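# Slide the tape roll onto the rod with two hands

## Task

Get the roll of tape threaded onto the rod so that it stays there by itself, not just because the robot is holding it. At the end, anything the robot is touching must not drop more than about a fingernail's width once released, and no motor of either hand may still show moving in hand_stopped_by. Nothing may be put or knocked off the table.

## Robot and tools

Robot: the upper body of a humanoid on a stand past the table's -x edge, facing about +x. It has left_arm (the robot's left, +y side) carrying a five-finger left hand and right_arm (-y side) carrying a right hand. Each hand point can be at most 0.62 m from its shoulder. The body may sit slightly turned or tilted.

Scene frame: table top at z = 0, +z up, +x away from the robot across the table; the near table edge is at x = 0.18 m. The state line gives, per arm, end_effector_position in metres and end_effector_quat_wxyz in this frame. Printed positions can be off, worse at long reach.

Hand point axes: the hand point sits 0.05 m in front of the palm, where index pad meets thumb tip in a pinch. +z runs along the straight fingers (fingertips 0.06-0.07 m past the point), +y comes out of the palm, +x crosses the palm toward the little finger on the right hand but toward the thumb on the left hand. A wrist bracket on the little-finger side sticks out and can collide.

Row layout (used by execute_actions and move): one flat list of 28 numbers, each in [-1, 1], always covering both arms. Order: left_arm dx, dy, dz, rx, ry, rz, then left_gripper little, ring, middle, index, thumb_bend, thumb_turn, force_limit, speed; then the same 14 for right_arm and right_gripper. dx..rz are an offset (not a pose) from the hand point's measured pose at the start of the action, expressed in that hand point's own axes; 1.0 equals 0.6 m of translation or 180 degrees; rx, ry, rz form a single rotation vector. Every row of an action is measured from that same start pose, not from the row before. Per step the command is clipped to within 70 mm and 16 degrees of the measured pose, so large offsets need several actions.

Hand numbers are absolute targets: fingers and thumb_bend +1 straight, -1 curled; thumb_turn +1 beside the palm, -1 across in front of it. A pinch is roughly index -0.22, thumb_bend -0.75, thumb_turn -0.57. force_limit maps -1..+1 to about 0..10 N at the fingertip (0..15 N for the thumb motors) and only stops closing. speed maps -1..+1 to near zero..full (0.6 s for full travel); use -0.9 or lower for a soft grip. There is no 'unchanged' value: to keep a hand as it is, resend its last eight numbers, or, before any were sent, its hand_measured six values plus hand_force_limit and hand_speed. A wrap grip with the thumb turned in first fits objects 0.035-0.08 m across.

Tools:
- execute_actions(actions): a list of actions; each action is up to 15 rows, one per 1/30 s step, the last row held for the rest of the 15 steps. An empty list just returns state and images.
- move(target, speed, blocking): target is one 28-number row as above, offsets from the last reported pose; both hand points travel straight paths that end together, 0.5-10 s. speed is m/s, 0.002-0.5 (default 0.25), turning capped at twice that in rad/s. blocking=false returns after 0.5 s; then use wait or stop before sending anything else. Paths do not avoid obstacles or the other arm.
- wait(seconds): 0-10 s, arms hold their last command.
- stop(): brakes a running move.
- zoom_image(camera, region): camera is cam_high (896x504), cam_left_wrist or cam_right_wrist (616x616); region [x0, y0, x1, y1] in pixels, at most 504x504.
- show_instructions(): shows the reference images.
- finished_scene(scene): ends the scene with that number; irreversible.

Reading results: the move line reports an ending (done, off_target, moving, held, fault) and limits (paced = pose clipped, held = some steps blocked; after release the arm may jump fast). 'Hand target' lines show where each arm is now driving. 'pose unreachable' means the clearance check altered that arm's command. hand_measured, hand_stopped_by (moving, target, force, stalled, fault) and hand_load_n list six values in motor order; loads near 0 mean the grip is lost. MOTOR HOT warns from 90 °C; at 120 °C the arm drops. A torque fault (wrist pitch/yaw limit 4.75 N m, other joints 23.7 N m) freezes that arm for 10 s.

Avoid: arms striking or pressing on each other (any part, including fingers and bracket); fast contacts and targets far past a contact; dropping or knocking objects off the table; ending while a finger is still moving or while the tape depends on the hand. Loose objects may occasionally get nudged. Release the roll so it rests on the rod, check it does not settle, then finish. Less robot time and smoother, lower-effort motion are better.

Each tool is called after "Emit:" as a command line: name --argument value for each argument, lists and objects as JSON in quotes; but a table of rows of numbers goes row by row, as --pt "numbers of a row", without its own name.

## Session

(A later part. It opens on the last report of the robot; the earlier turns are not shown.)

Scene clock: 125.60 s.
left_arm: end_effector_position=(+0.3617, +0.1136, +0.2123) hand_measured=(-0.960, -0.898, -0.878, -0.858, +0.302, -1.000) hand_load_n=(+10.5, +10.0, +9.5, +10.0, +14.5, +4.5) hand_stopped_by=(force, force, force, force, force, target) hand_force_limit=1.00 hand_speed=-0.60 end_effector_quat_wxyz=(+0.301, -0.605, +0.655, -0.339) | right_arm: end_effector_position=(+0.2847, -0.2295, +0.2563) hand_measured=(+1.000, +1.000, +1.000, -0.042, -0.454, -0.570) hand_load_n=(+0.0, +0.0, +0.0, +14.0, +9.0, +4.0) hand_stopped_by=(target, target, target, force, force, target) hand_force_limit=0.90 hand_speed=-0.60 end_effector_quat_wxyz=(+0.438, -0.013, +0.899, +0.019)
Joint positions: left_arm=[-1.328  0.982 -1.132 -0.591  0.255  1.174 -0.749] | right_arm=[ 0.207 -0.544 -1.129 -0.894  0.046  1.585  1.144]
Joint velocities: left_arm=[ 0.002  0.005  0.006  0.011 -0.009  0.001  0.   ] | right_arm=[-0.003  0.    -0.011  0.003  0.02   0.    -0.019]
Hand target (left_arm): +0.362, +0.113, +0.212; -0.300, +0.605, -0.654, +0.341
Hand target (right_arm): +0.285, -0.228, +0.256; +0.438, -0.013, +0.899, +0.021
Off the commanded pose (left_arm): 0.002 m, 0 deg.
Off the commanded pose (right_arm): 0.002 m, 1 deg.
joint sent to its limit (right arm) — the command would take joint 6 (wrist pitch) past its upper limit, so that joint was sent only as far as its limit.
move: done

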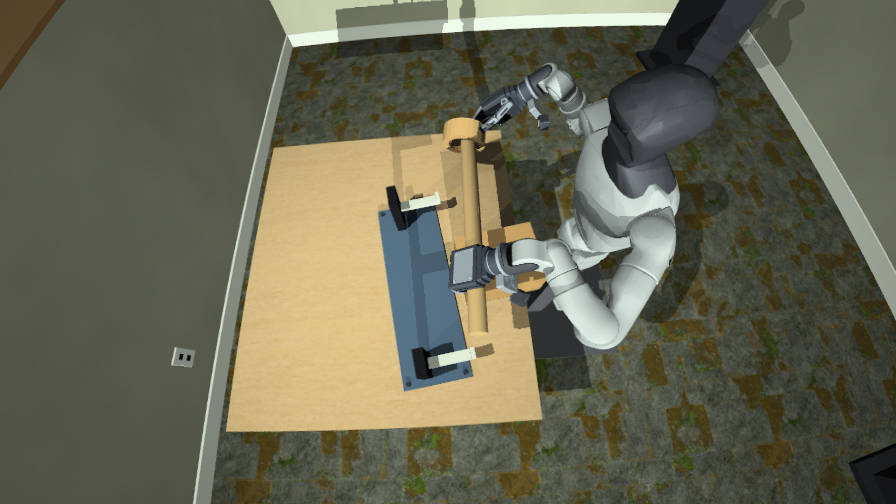

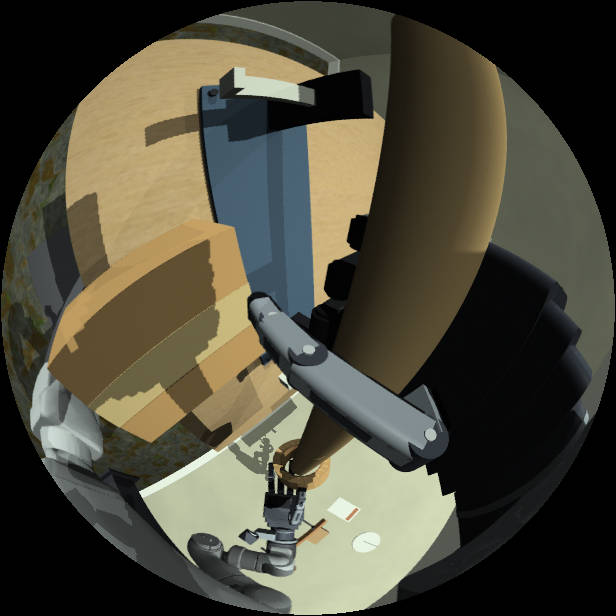

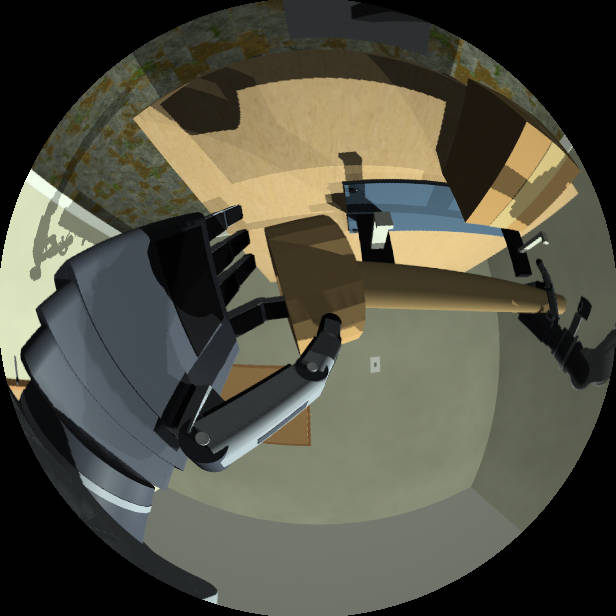

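Inside; continuing.

Emit:
move --target '[0.07,0,0,0,0,0,-1,-1,-1,-1,-0.95,-1,1,-0.6,0,0,0,0,0,0,1,1,1,-0.6,-0.9,-0.57,0.9,-0.6]' --speed 0.03

Scene clock: 130.27 s.
left_arm: end_effector_position=(+0.3570, +0.0753, +0.2100) hand_measured=(-0.960, -0.898, -0.878, -0.858, +0.302, -1.000) hand_load_n=(+10.5, +10.0, +9.5, +10.0, +14.5, +4.5) hand_stopped_by=(force, force, force, force, force, target) hand_force_limit=1.00 hand_speed=-0.60 end_effector_quat_wxyz=(+0.299, -0.611, +0.651, -0.335) | right_arm: end_effector_position=(+0.2847, -0.2296, +0.2564) hand_measured=(+1.000, +1.000, +1.000, -0.042, -0.454, -0.570) hand_load_n=(+0.0, +0.0, +0.0, +13.5, +9.0, +4.0) hand_stopped_by=(target, target, target, force, force, target) hand_force_limit=0.90 hand_speed=-0.60 end_effector_quat_wxyz=(+0.438, -0.013, +0.899, +0.019)
Joint positions: left_arm=[-1.451  0.777 -1.264 -0.599  0.275  1.432 -0.76 ] | right_arm=[ 0.207 -0.544 -1.13  -0.894  0.047  1.585  1.143]
Joint velocities: left_arm=[ 0.     0.006 -0.008 -0.009 -0.003  0.     0.   ] | right_arm=[ 0.     0.002 -0.012 -0.008  0.003  0.     0.   ]
Hand target (left_arm): +0.356, +0.072, +0.211; -0.298, +0.607, -0.655, +0.338
Hand target (right_arm): +0.285, -0.229, +0.256; +0.438, -0.013, +0.899, +0.019
Off the commanded pose (left_arm): 0.005 m, 1 deg.
Off the commanded pose (right_arm): 0.000 m, 0 deg.
move: off_target (left_arm)

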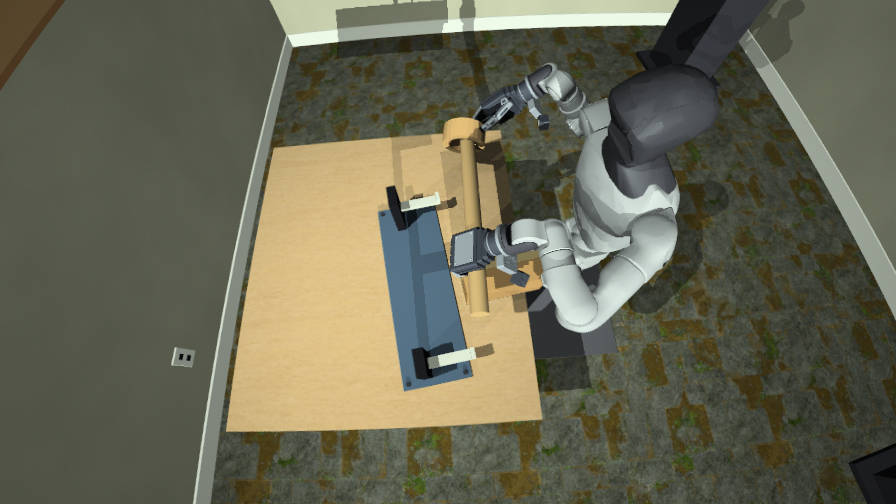

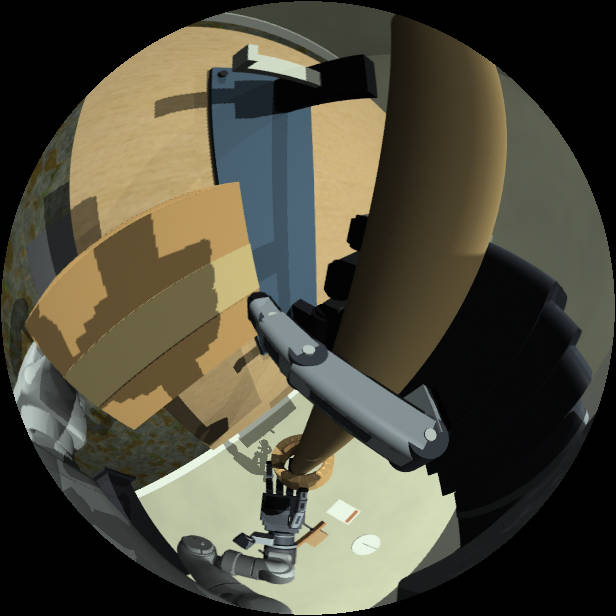

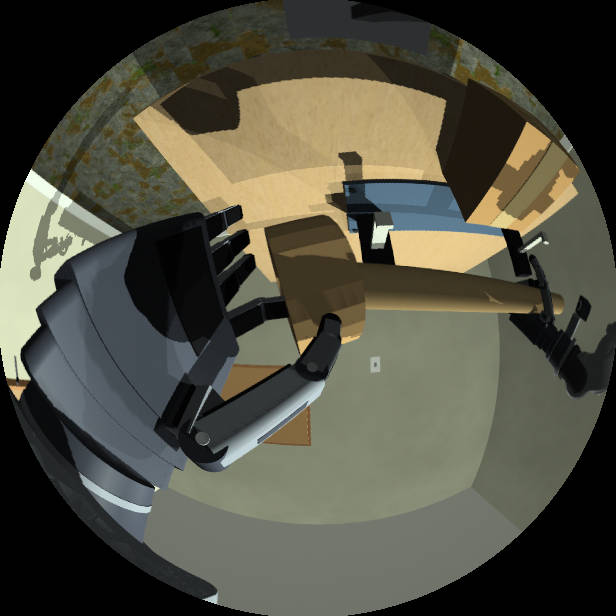

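Emit:
zoom_image --camera "cam_left_wrist" --region '[240,410,360,530]'

Emit:
zoom_image --camera "cam_high" --region '[410,80,530,200]'

Region (240, 410, 360, 530) of cam_left_wrist's 616x616 image, scaled by 4.200, with more detail than that image has.

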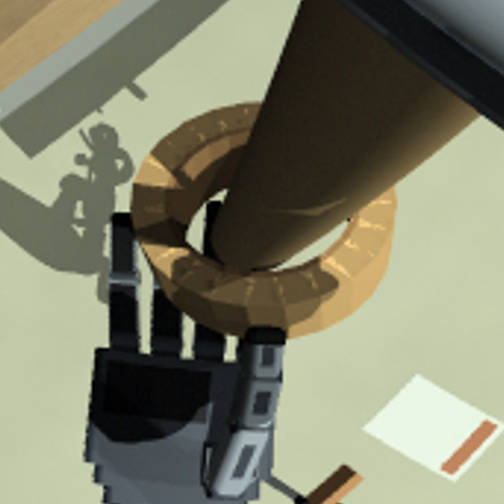

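Region (410, 80, 530, 200) of cam_high's 896x504 image, scaled by 4.200, with more detail than that image has.

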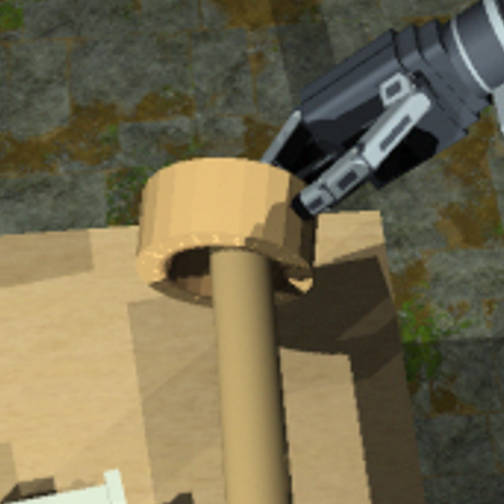

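Emit:
move --target '[0,-0.012,0.008,0.004,0.02,-0.024,-1,-1,-1,-1,-0.95,-1,1,-0.6,0,0,0,0,0,0,1,1,1,-0.6,-0.9,-0.57,0.9,-0.6]' --speed 0.03

Emit:
move --target '[0.03,0,0,0,0,0,-1,-1,-1,-1,-0.95,-1,1,-0.6,0,0.01,0,0,0,0,1,1,1,-0.6,-0.9,-0.57,0.9,-0.6]' --speed 0.03

Emit:
zoom_image --camera "cam_left_wrist" --region '[240,410,360,530]'

Scene clock: 138.83 s.
left_arm: end_effector_position=(+0.3597, +0.0794, +0.2016) hand_measured=(-0.960, -0.898, -0.878, -0.858, +0.302, -1.000) hand_load_n=(+7.0, +9.0, +11.0, +14.0, +11.5, +8.5) hand_stopped_by=(force, force, force, force, force, target) hand_force_limit=1.00 hand_speed=-0.60 end_effector_quat_wxyz=(+0.265, -0.629, +0.641, -0.351) | right_arm: end_effector_position=(+0.2848, -0.2282, +0.2571) hand_measured=(+1.000, +1.000, +1.000, -0.042, -0.454, -0.570) hand_load_n=(+0.0, +0.0, +0.0, +14.5, +7.5, +3.5) hand_stopped_by=(target, target, target, force, force, target) hand_force_limit=0.90 hand_speed=-0.60 end_effector_quat_wxyz=(+0.439, -0.014, +0.898, +0.021)
Joint positions: left_arm=[-1.307  0.817 -1.126 -0.551  0.275  1.289 -0.752] | right_arm=[ 0.204 -0.544 -1.13  -0.894  0.047  1.584  1.149]
Joint velocities: left_arm=[ 0.011  0.     0.008 -0.005  0.    -0.003  0.   ] | right_arm=[-0.002  0.011 -0.008  0.006 -0.02   0.     0.   ]
Hand target (left_arm): +0.366, +0.076, +0.213; -0.271, +0.624, -0.634, +0.369
Hand target (right_arm): +0.285, -0.230, +0.256; +0.438, -0.013, +0.899, +0.019
Off the commanded pose (left_arm): 0.013 m, 2 deg.
Off the commanded pose (right_arm): 0.002 m, 0 deg.
move: off_target (left_arm)

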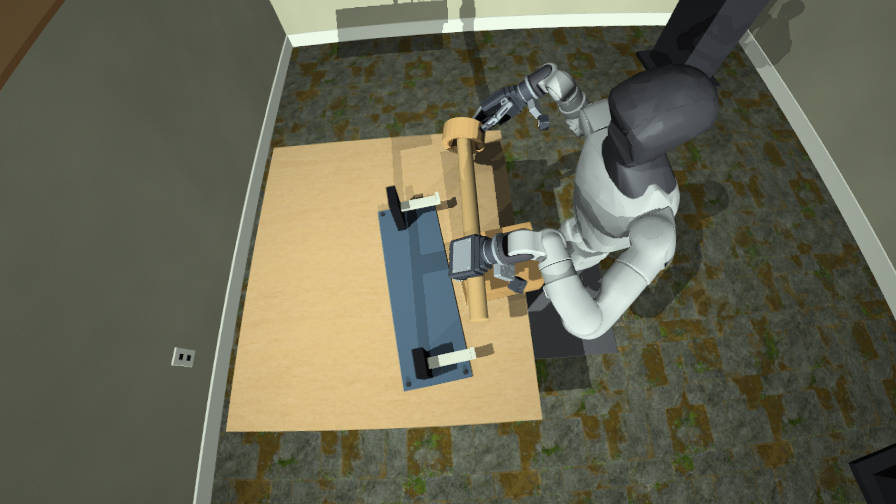

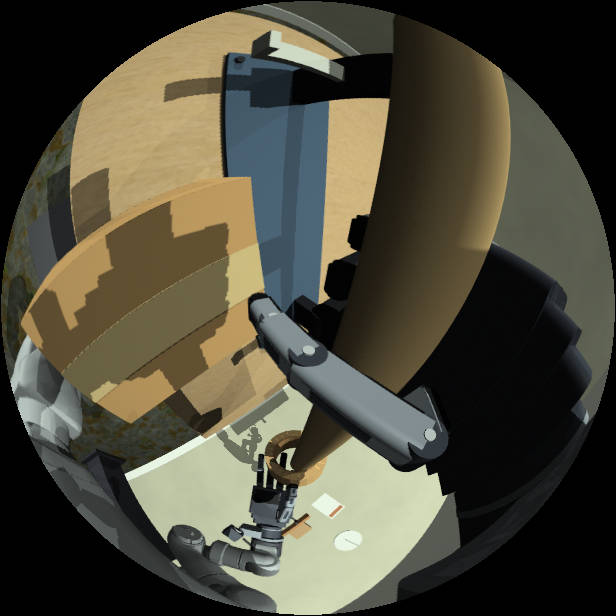

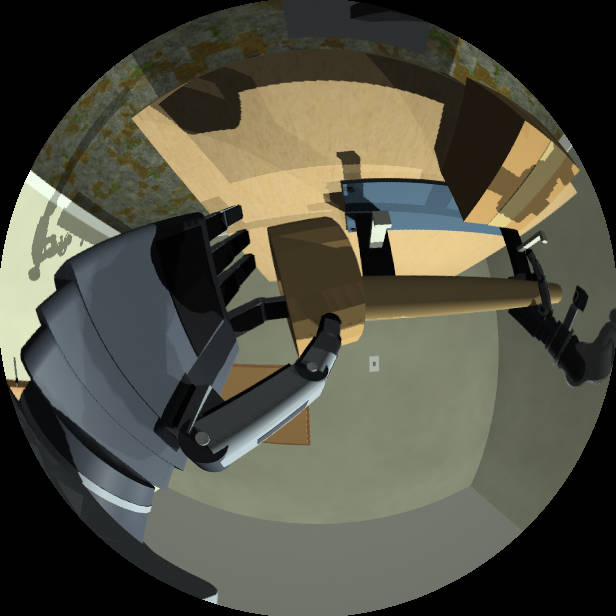

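Scene clock: 139.70 s.
left_arm: end_effector_position=(+0.3564, +0.0636, +0.1995) hand_measured=(-0.960, -0.898, -0.878, -0.858, +0.302, -1.000) hand_load_n=(+7.0, +9.0, +10.5, +13.5, +11.5, +8.5) hand_stopped_by=(force, force, force, force, force, target) hand_force_limit=1.00 hand_speed=-0.60 end_effector_quat_wxyz=(+0.262, -0.632, +0.642, -0.346) | right_arm: end_effector_position=(+0.2843, -0.2245, +0.2569) hand_measured=(+1.000, +1.000, +1.000, -0.042, -0.454, -0.570) hand_load_n=(+0.0, +0.0, +0.0, +14.0, +8.5, +4.0) hand_stopped_by=(target, target, target, force, force, target) hand_force_limit=0.90 hand_speed=-0.60 end_effector_quat_wxyz=(+0.443, -0.016, +0.896, +0.021)
Joint positions: left_arm=[-1.357  0.734 -1.179 -0.546  0.276  1.387 -0.754] | right_arm=[ 0.203 -0.526 -1.127 -0.918  0.052  1.588  1.137]
Joint velocities: left_arm=[-0.002 -0.002 -0.003 -0.006  0.002  0.002  0.   ] | right_arm=[-0.014 -0.005  0.003  0.002  0.034  0.    -0.017]
Hand target (left_arm): +0.358, +0.061, +0.202; -0.264, +0.630, -0.641, +0.350
Hand target (right_arm): +0.285, -0.222, +0.257; +0.444, -0.018, +0.896, +0.023
Off the commanded pose (left_arm): 0.005 m, 1 deg.
Off the commanded pose (right_arm): 0.002 m, 0 deg.
joint sent to its limit (right arm) — the command would take joint 6 (wrist pitch) past its upper limit, so that joint was sent only as far as its limit.
move: off_target (left_arm)

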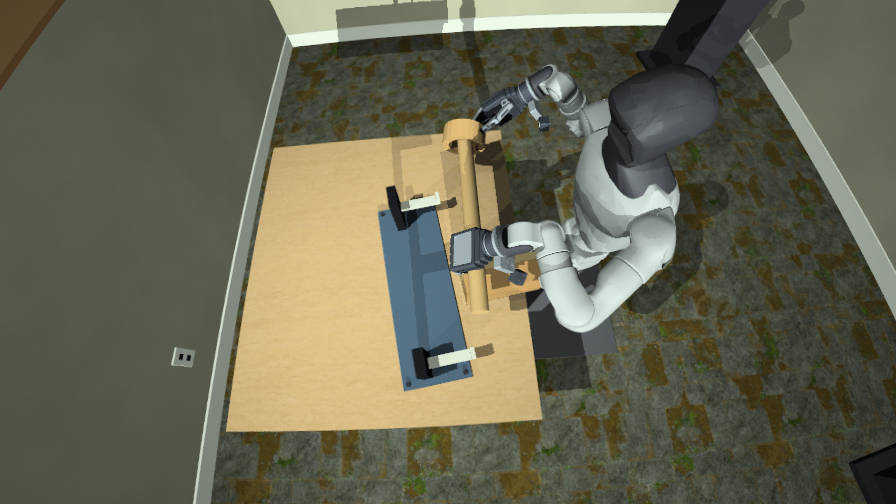

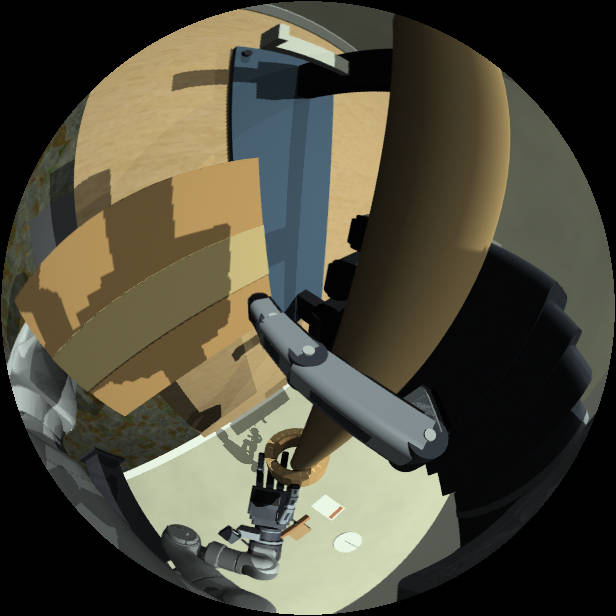

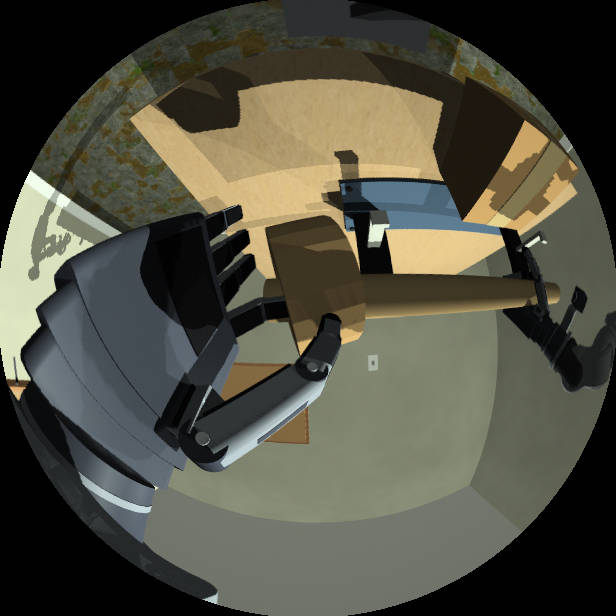

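Region (240, 410, 360, 530) of cam_left_wrist's 616x616 image, scaled by 4.200, with more detail than that image has.

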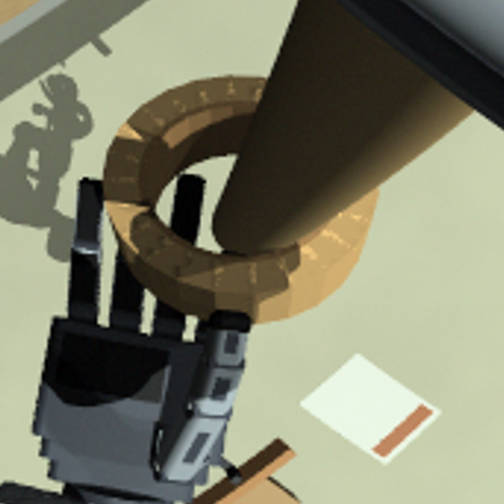

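Emit:
move --target '[0.012,0,0,0.002,0.01,-0.012,-1,-1,-1,-1,-0.95,-1,1,-0.6,0,0,0,0,0,0,1,1,1,0.1,-0.2,-0.57,0.9,-0.8]' --speed 0.03

Emit:
move --target '[0,-0.02,-0.015,0.01,0.045,-0.055,-1,-1,-1,-1,-0.95,-1,1,-0.6,0.02,0,-0.02,0,0,0,1,1,1,1,0.5,-0.57,0.9,-0.6]' --speed 0.05

Scene clock: 145.90 s.
left_arm: end_effector_position=(+0.3524, +0.0651, +0.1894) hand_measured=(-0.960, -0.898, -0.878, -0.858, +0.302, -1.000) hand_load_n=(+6.0, +8.5, +11.0, +14.5, +11.0, +9.5) hand_stopped_by=(force, force, force, force, force, target) hand_force_limit=1.00 hand_speed=-0.60 end_effector_quat_wxyz=(+0.247, -0.649, +0.633, -0.342) | right_arm: end_effector_position=(+0.2844, -0.2208, +0.2589) hand_measured=(+1.000, +1.000, +1.000, +0.100, -0.200, -0.570) hand_load_n=(+0.0, +0.0, +0.0, -2.0, +0.0, +0.0) hand_stopped_by=(target, target, target, target, target, target) hand_force_limit=0.90 hand_speed=-0.80 end_effector_quat_wxyz=(+0.446, -0.022, +0.894, +0.026)
Joint positions: left_arm=[-1.299  0.731 -1.15  -0.542  0.276  1.387 -0.746] | right_arm=[ 0.198 -0.527 -1.129 -0.922  0.056  1.584  1.148]
Joint velocities: left_arm=[-0.012  0.002  0.003  0.     0.003  0.     0.   ] | right_arm=[-0.015 -0.014  0.017 -0.005 -0.006  0.     0.   ]
Hand target (left_arm): +0.356, +0.057, +0.200; -0.248, +0.639, -0.632, +0.362
Hand target (right_arm): +0.284, -0.225, +0.257; +0.443, -0.016, +0.896, +0.021
Off the commanded pose (left_arm): 0.014 m, 3 deg.
Off the commanded pose (right_arm): 0.004 m, 1 deg.
joint sent to its limit (right arm) — the command would take joint 6 (wrist pitch) past its upper limit, so that joint was sent only as far as its limit.
move: off_target (left_arm, right_arm)

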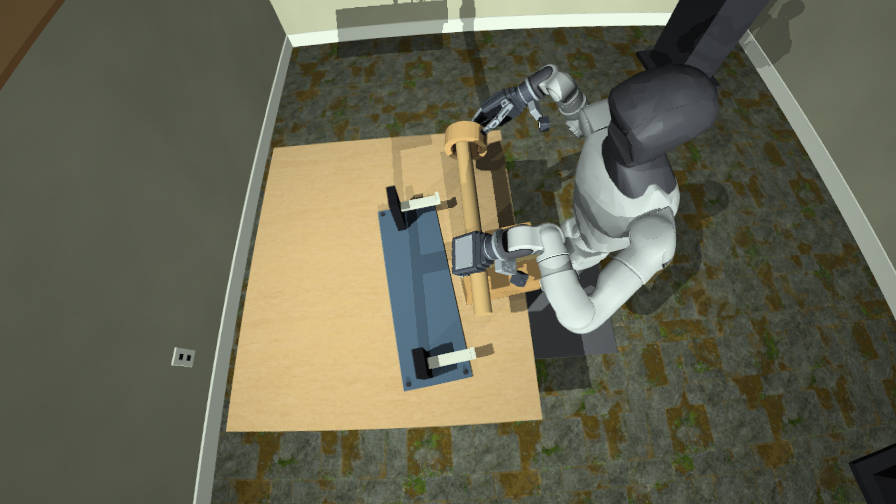

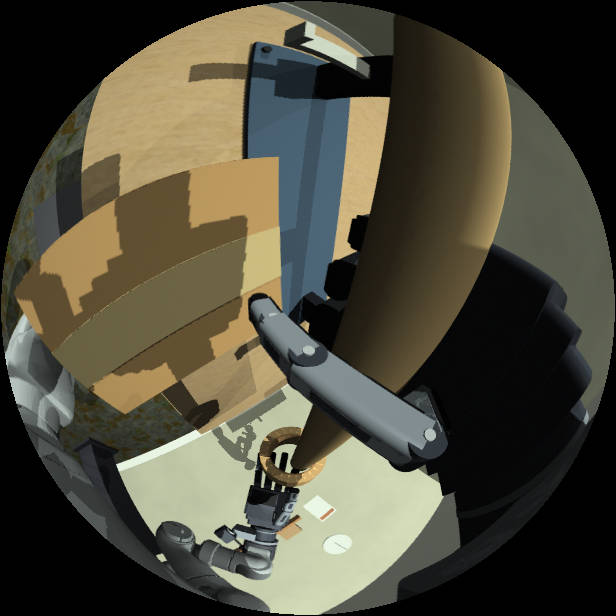

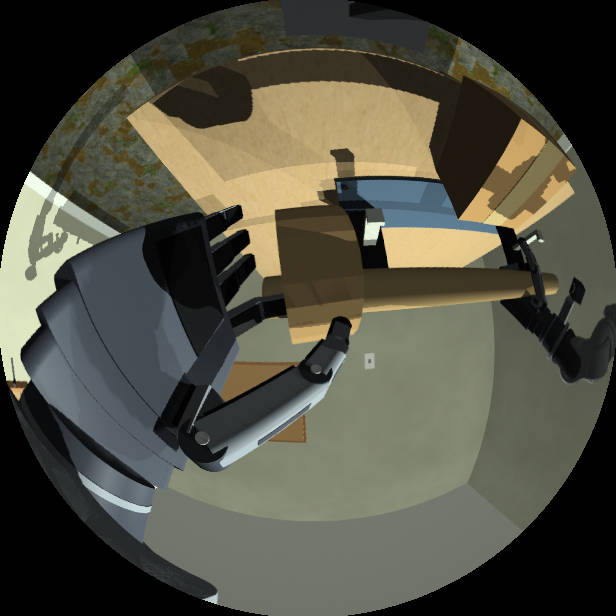

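Scene clock: 148.40 s.
left_arm: end_effector_position=(+0.3520, +0.0730, +0.1969) hand_measured=(-0.962, -0.898, -0.878, -0.858, +0.302, -1.000) hand_load_n=(+3.0, +8.0, +11.5, +17.0, +9.5, +12.0) hand_stopped_by=(force, force, force, force, force, target) hand_force_limit=1.00 hand_speed=-0.60 end_effector_quat_wxyz=(-0.184, +0.679, -0.587, +0.402) | right_arm: end_effector_position=(+0.2680, -0.2221, +0.2566) hand_measured=(+1.000, +1.000, +1.000, +1.000, +0.500, -0.570) hand_load_n=(+0.0, +0.0, +0.0, +0.0, +0.0, +0.0) hand_stopped_by=(target, target, target, target, target, target) hand_force_limit=0.90 hand_speed=-0.60 end_effector_quat_wxyz=(+0.445, -0.021, +0.895, +0.024)
Joint positions: left_arm=[-1.017  0.803 -0.825 -0.564  0.258  1.181 -0.733] | right_arm=[ 0.27  -0.466 -1.19  -0.953  0.065  1.532  1.196]
Joint velocities: left_arm=[ 0.015  0.003  0.014  0.    -0.002 -0.006  0.   ] | right_arm=[-0.005  0.     0.005  0.     0.006  0.     0.002]
Hand target (left_arm): +0.355, +0.069, +0.205; -0.185, +0.673, -0.584, +0.414
Hand target (right_arm): +0.267, -0.222, +0.257; +0.445, -0.022, +0.895, +0.024
Off the commanded pose (left_arm): 0.010 m, 2 deg.
Off the commanded pose (right_arm): 0.000 m, 0 deg.
move: off_target (left_arm)

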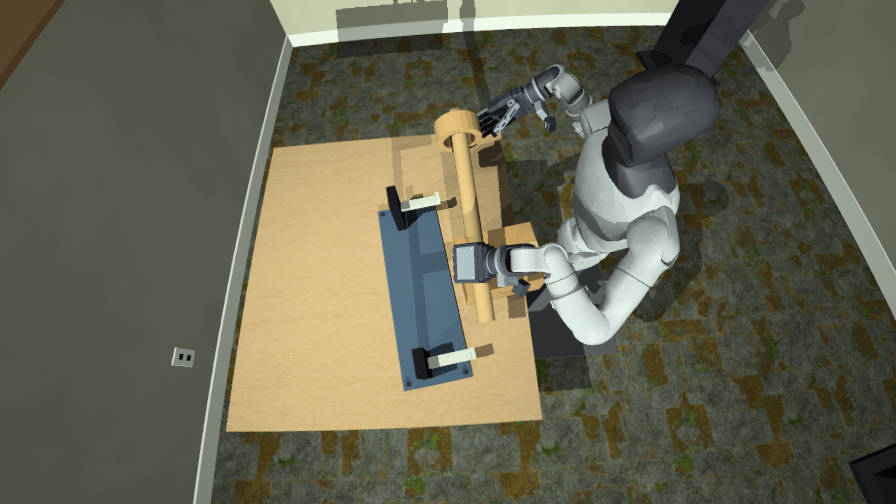

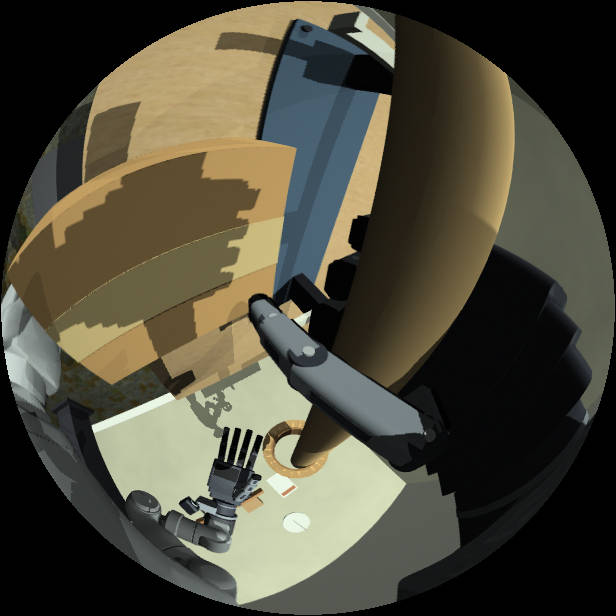

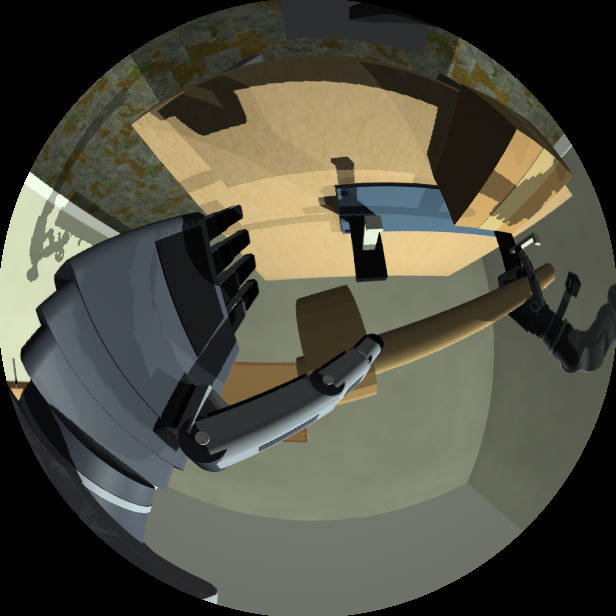

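Emit:
move --target '[-0.05,-0.11,-0.03,0.02,0.07,-0.085,-1,-1,-1,-1,-0.95,-1,1,-0.6,0.06,-0.05,-0.06,0,0,0,1,1,1,1,0.5,-0.57,0.9,-0.6]' --speed 0.07

Emit:
move --target '[0.04,-0.06,-0.03,0.01,0.07,-0.08,-1,-1,-1,-1,-0.95,-1,1,-0.6,0,0,0,0,0,0,1,1,1,1,0.5,-0.57,0.9,-0.6]' --speed 0.07

Scene clock: 155.30 s.
left_arm: end_effector_position=(+0.3829, +0.1237, +0.2406) hand_measured=(-0.962, -0.898, -0.878, -0.858, +0.302, -1.000) hand_load_n=(+4.5, +8.5, +11.5, +15.5, +10.0, +11.0) hand_stopped_by=(force, force, force, force, force, target) hand_force_limit=1.00 hand_speed=-0.60 end_effector_quat_wxyz=(-0.087, +0.704, -0.495, +0.502) | right_arm: end_effector_position=(+0.2180, -0.2536, +0.2478) hand_measured=(+1.000, +1.000, +1.000, +1.000, +0.500, -0.570) hand_load_n=(+0.0, +0.0, +0.0, +0.0, +0.0, +0.0) hand_stopped_by=(target, target, target, target, target, target) hand_force_limit=0.90 hand_speed=-0.60 end_effector_quat_wxyz=(+0.396, -0.010, +0.918, +0.010)
Joint positions: left_arm=[-0.78   0.872 -0.302 -0.232 -0.002  0.634 -0.764] | right_arm=[ 0.405 -0.403 -1.319 -0.834 -0.275  1.337  1.64 ]
Joint velocities: left_arm=[ 0.002 -0.011 -0.009 -0.003  0.006 -0.006 -0.013] | right_arm=[-0.009 -0.002  0.006 -0.002  0.     0.007  0.   ]
Hand target (left_arm): +0.384, +0.121, +0.247; -0.086, +0.698, -0.494, +0.511
Hand target (right_arm): +0.218, -0.253, +0.248; +0.396, -0.010, +0.918, +0.010
Off the commanded pose (left_arm): 0.006 m, 1 deg.
Off the commanded pose (right_arm): 0.002 m, 6 deg.
joint sent to its limit (right arm) — the command would take joint 3 (shoulder yaw) past its lower limit and joint 7 (wrist yaw) past its upper limit, so those joints were sent only as far as their limits.
move: off_target (left_arm, right_arm)

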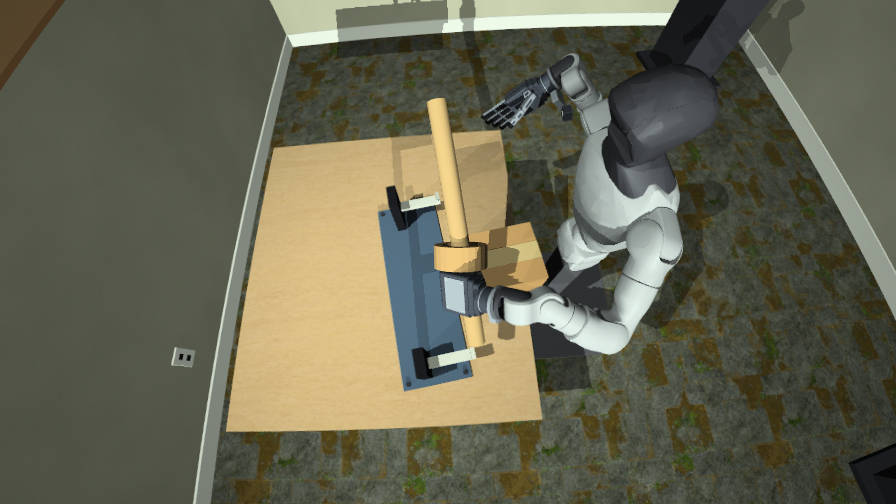

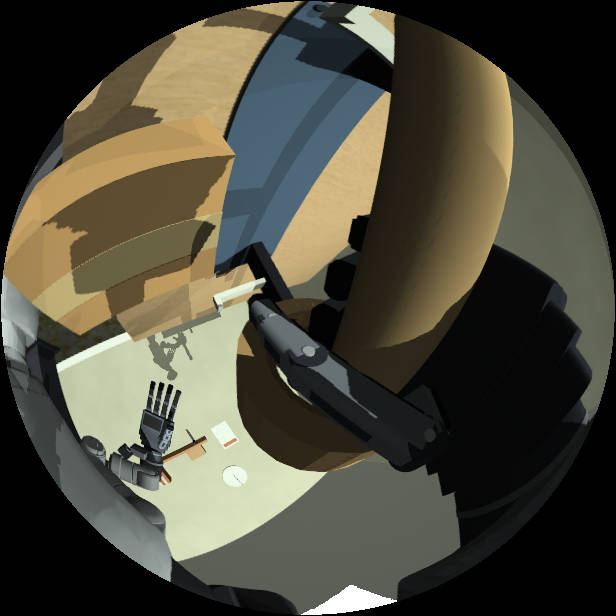

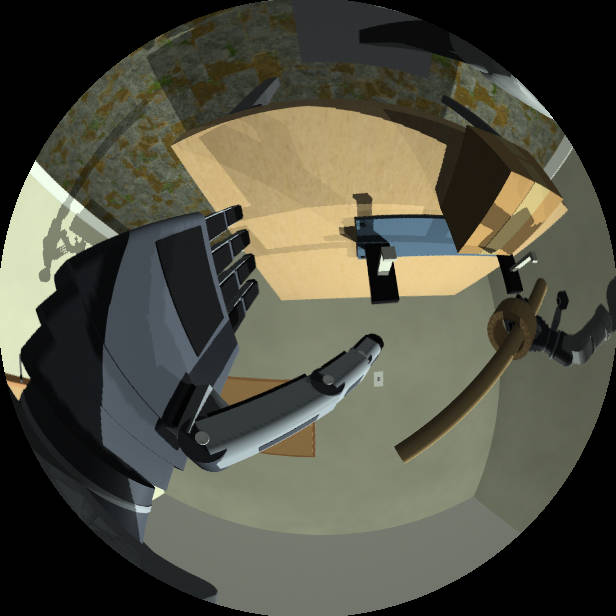

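Scene clock: 157.93 s.
left_arm: end_effector_position=(+0.3907, +0.1316, +0.2782) hand_measured=(-0.962, -0.898, -0.878, -0.858, +0.302, -1.000) hand_load_n=(+4.5, +8.5, +11.5, +15.5, +10.0, +11.0) hand_stopped_by=(force, force, force, force, force, target) hand_force_limit=1.00 hand_speed=-0.60 end_effector_quat_wxyz=(+0.020, +0.710, -0.401, +0.579) | right_arm: end_effector_position=(+0.2180, -0.2536, +0.2478) hand_measured=(+1.000, +1.000, +1.000, +1.000, +0.500, -0.570) hand_load_n=(+0.0, +0.0, +0.0, +0.0, +0.0, +0.0) hand_stopped_by=(target, target, target, target, target, target) hand_force_limit=0.90 hand_speed=-0.60 end_effector_quat_wxyz=(+0.396, -0.010, +0.918, +0.010)
Joint positions: left_arm=[-0.726  0.777 -0.073 -0.062 -0.165  0.504 -0.813] | right_arm=[ 0.405 -0.403 -1.319 -0.834 -0.275  1.337  1.64 ]
Joint velocities: left_arm=[ 0.02  -0.021  0.008  0.006  0.012  0.    -0.013] | right_arm=[ 0.011  0.003 -0.003  0.    -0.005  0.     0.   ]
Hand target (left_arm): +0.391, +0.130, +0.286; +0.022, +0.703, -0.400, +0.588
Hand target (right_arm): +0.218, -0.254, +0.248; +0.396, -0.010, +0.918, +0.010
Off the commanded pose (left_arm): 0.009 m, 2 deg.
Off the commanded pose (right_arm): 0.000 m, 0 deg.
move: off_target (left_arm)

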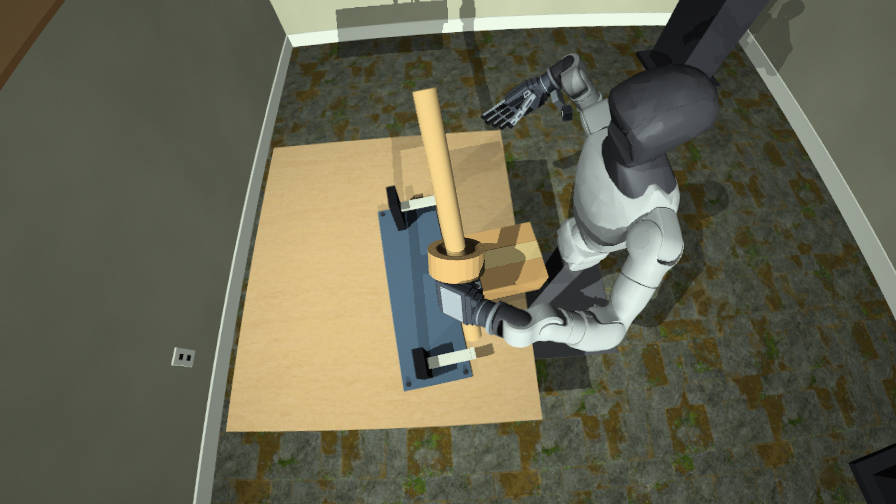

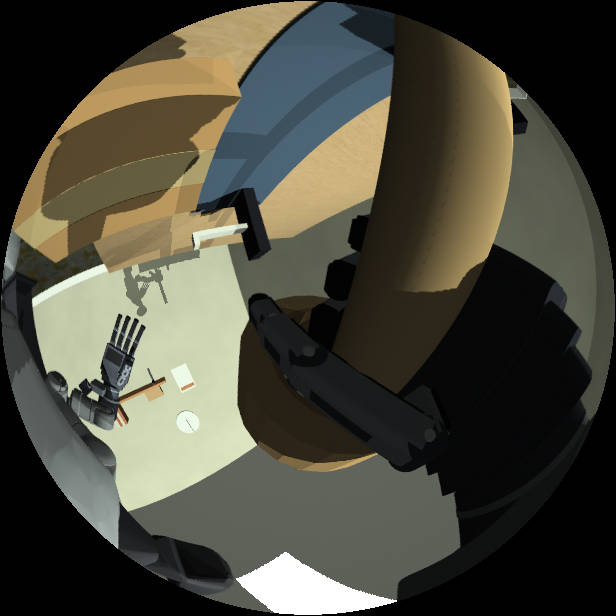

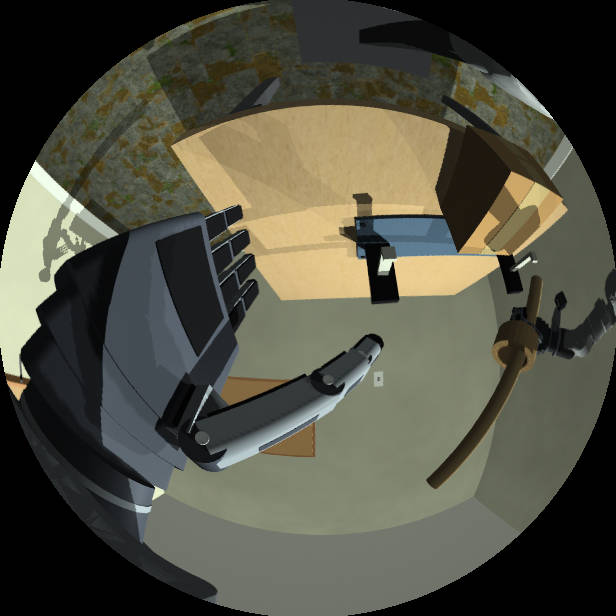

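Emit:
move --target '[-0.13,-0.04,-0.02,0.016,-0.186,0.212,-1,-1,-1,-1,-0.95,-1,1,-0.6,0,0,0,0,0,0,1,1,1,1,0.5,-0.57,0.9,-0.6]' --speed 0.15

Scene clock: 180.47 s.
left_arm: end_effector_position=(+0.3933, +0.1905, +0.2227) hand_measured=(-0.962, -0.898, -0.878, -0.858, +0.302, -1.000) hand_load_n=(+4.5, +8.5, +11.5, +15.5, +10.0, +11.0) hand_stopped_by=(force, force, force, force, force, target) hand_force_limit=1.00 hand_speed=-0.60 end_effector_quat_wxyz=(-0.292, +0.672, -0.587, +0.345) | right_arm: end_effector_position=(+0.2180, -0.2536, +0.2478) hand_measured=(+1.000, +1.000, +1.000, +1.000, +0.500, -0.570) hand_load_n=(+0.0, +0.0, +0.0, +0.0, +0.0, +0.0) hand_stopped_by=(target, target, target, target, target, target) hand_force_limit=0.90 hand_speed=-0.60 end_effector_quat_wxyz=(+0.396, -0.010, +0.918, +0.010)
Joint positions: left_arm=[-1.01   1.016 -0.623 -0.263  0.397  0.766 -0.93 ] | right_arm=[ 0.405 -0.403 -1.319 -0.834 -0.275  1.337  1.64 ]
Joint velocities: left_arm=[-0.005 -0.008 -0.002  0.002  0.003  0.001  0.   ] | right_arm=[ 0.009  0.     0.014 -0.014 -0.014  0.     0.   ]
Hand target (left_arm): +0.397, +0.191, +0.231; -0.301, +0.667, -0.583, +0.352
Hand target (right_arm): +0.218, -0.254, +0.248; +0.396, -0.010, +0.918, +0.010
Off the commanded pose (left_arm): 0.007 m, 1 deg.
Off the commanded pose (right_arm): 0.000 m, 0 deg.
move: off_target (left_arm)

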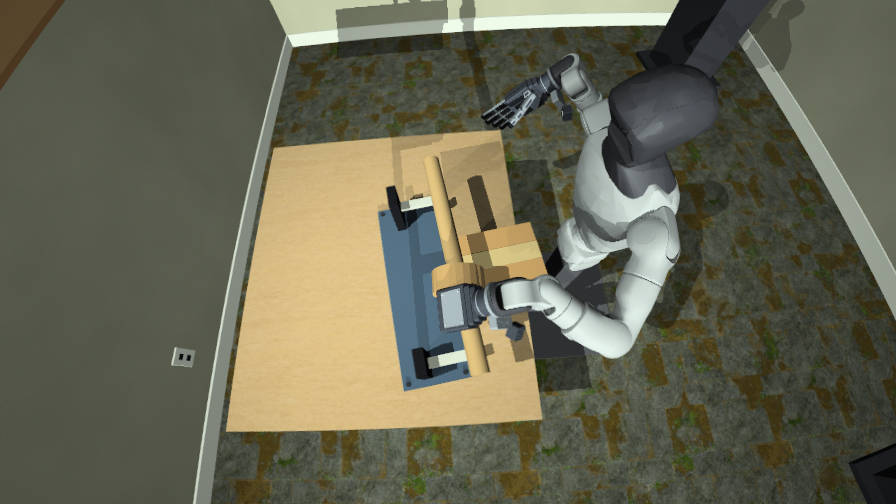

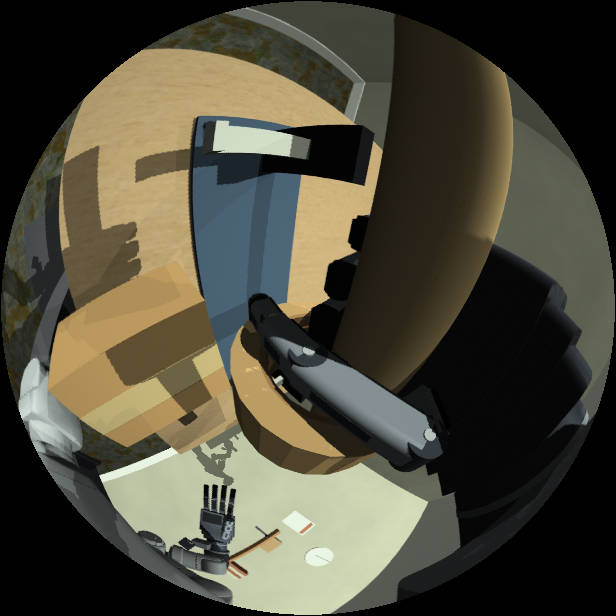

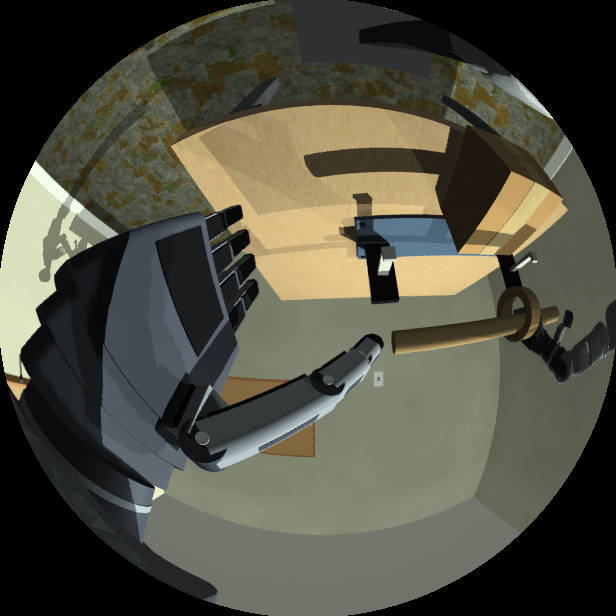

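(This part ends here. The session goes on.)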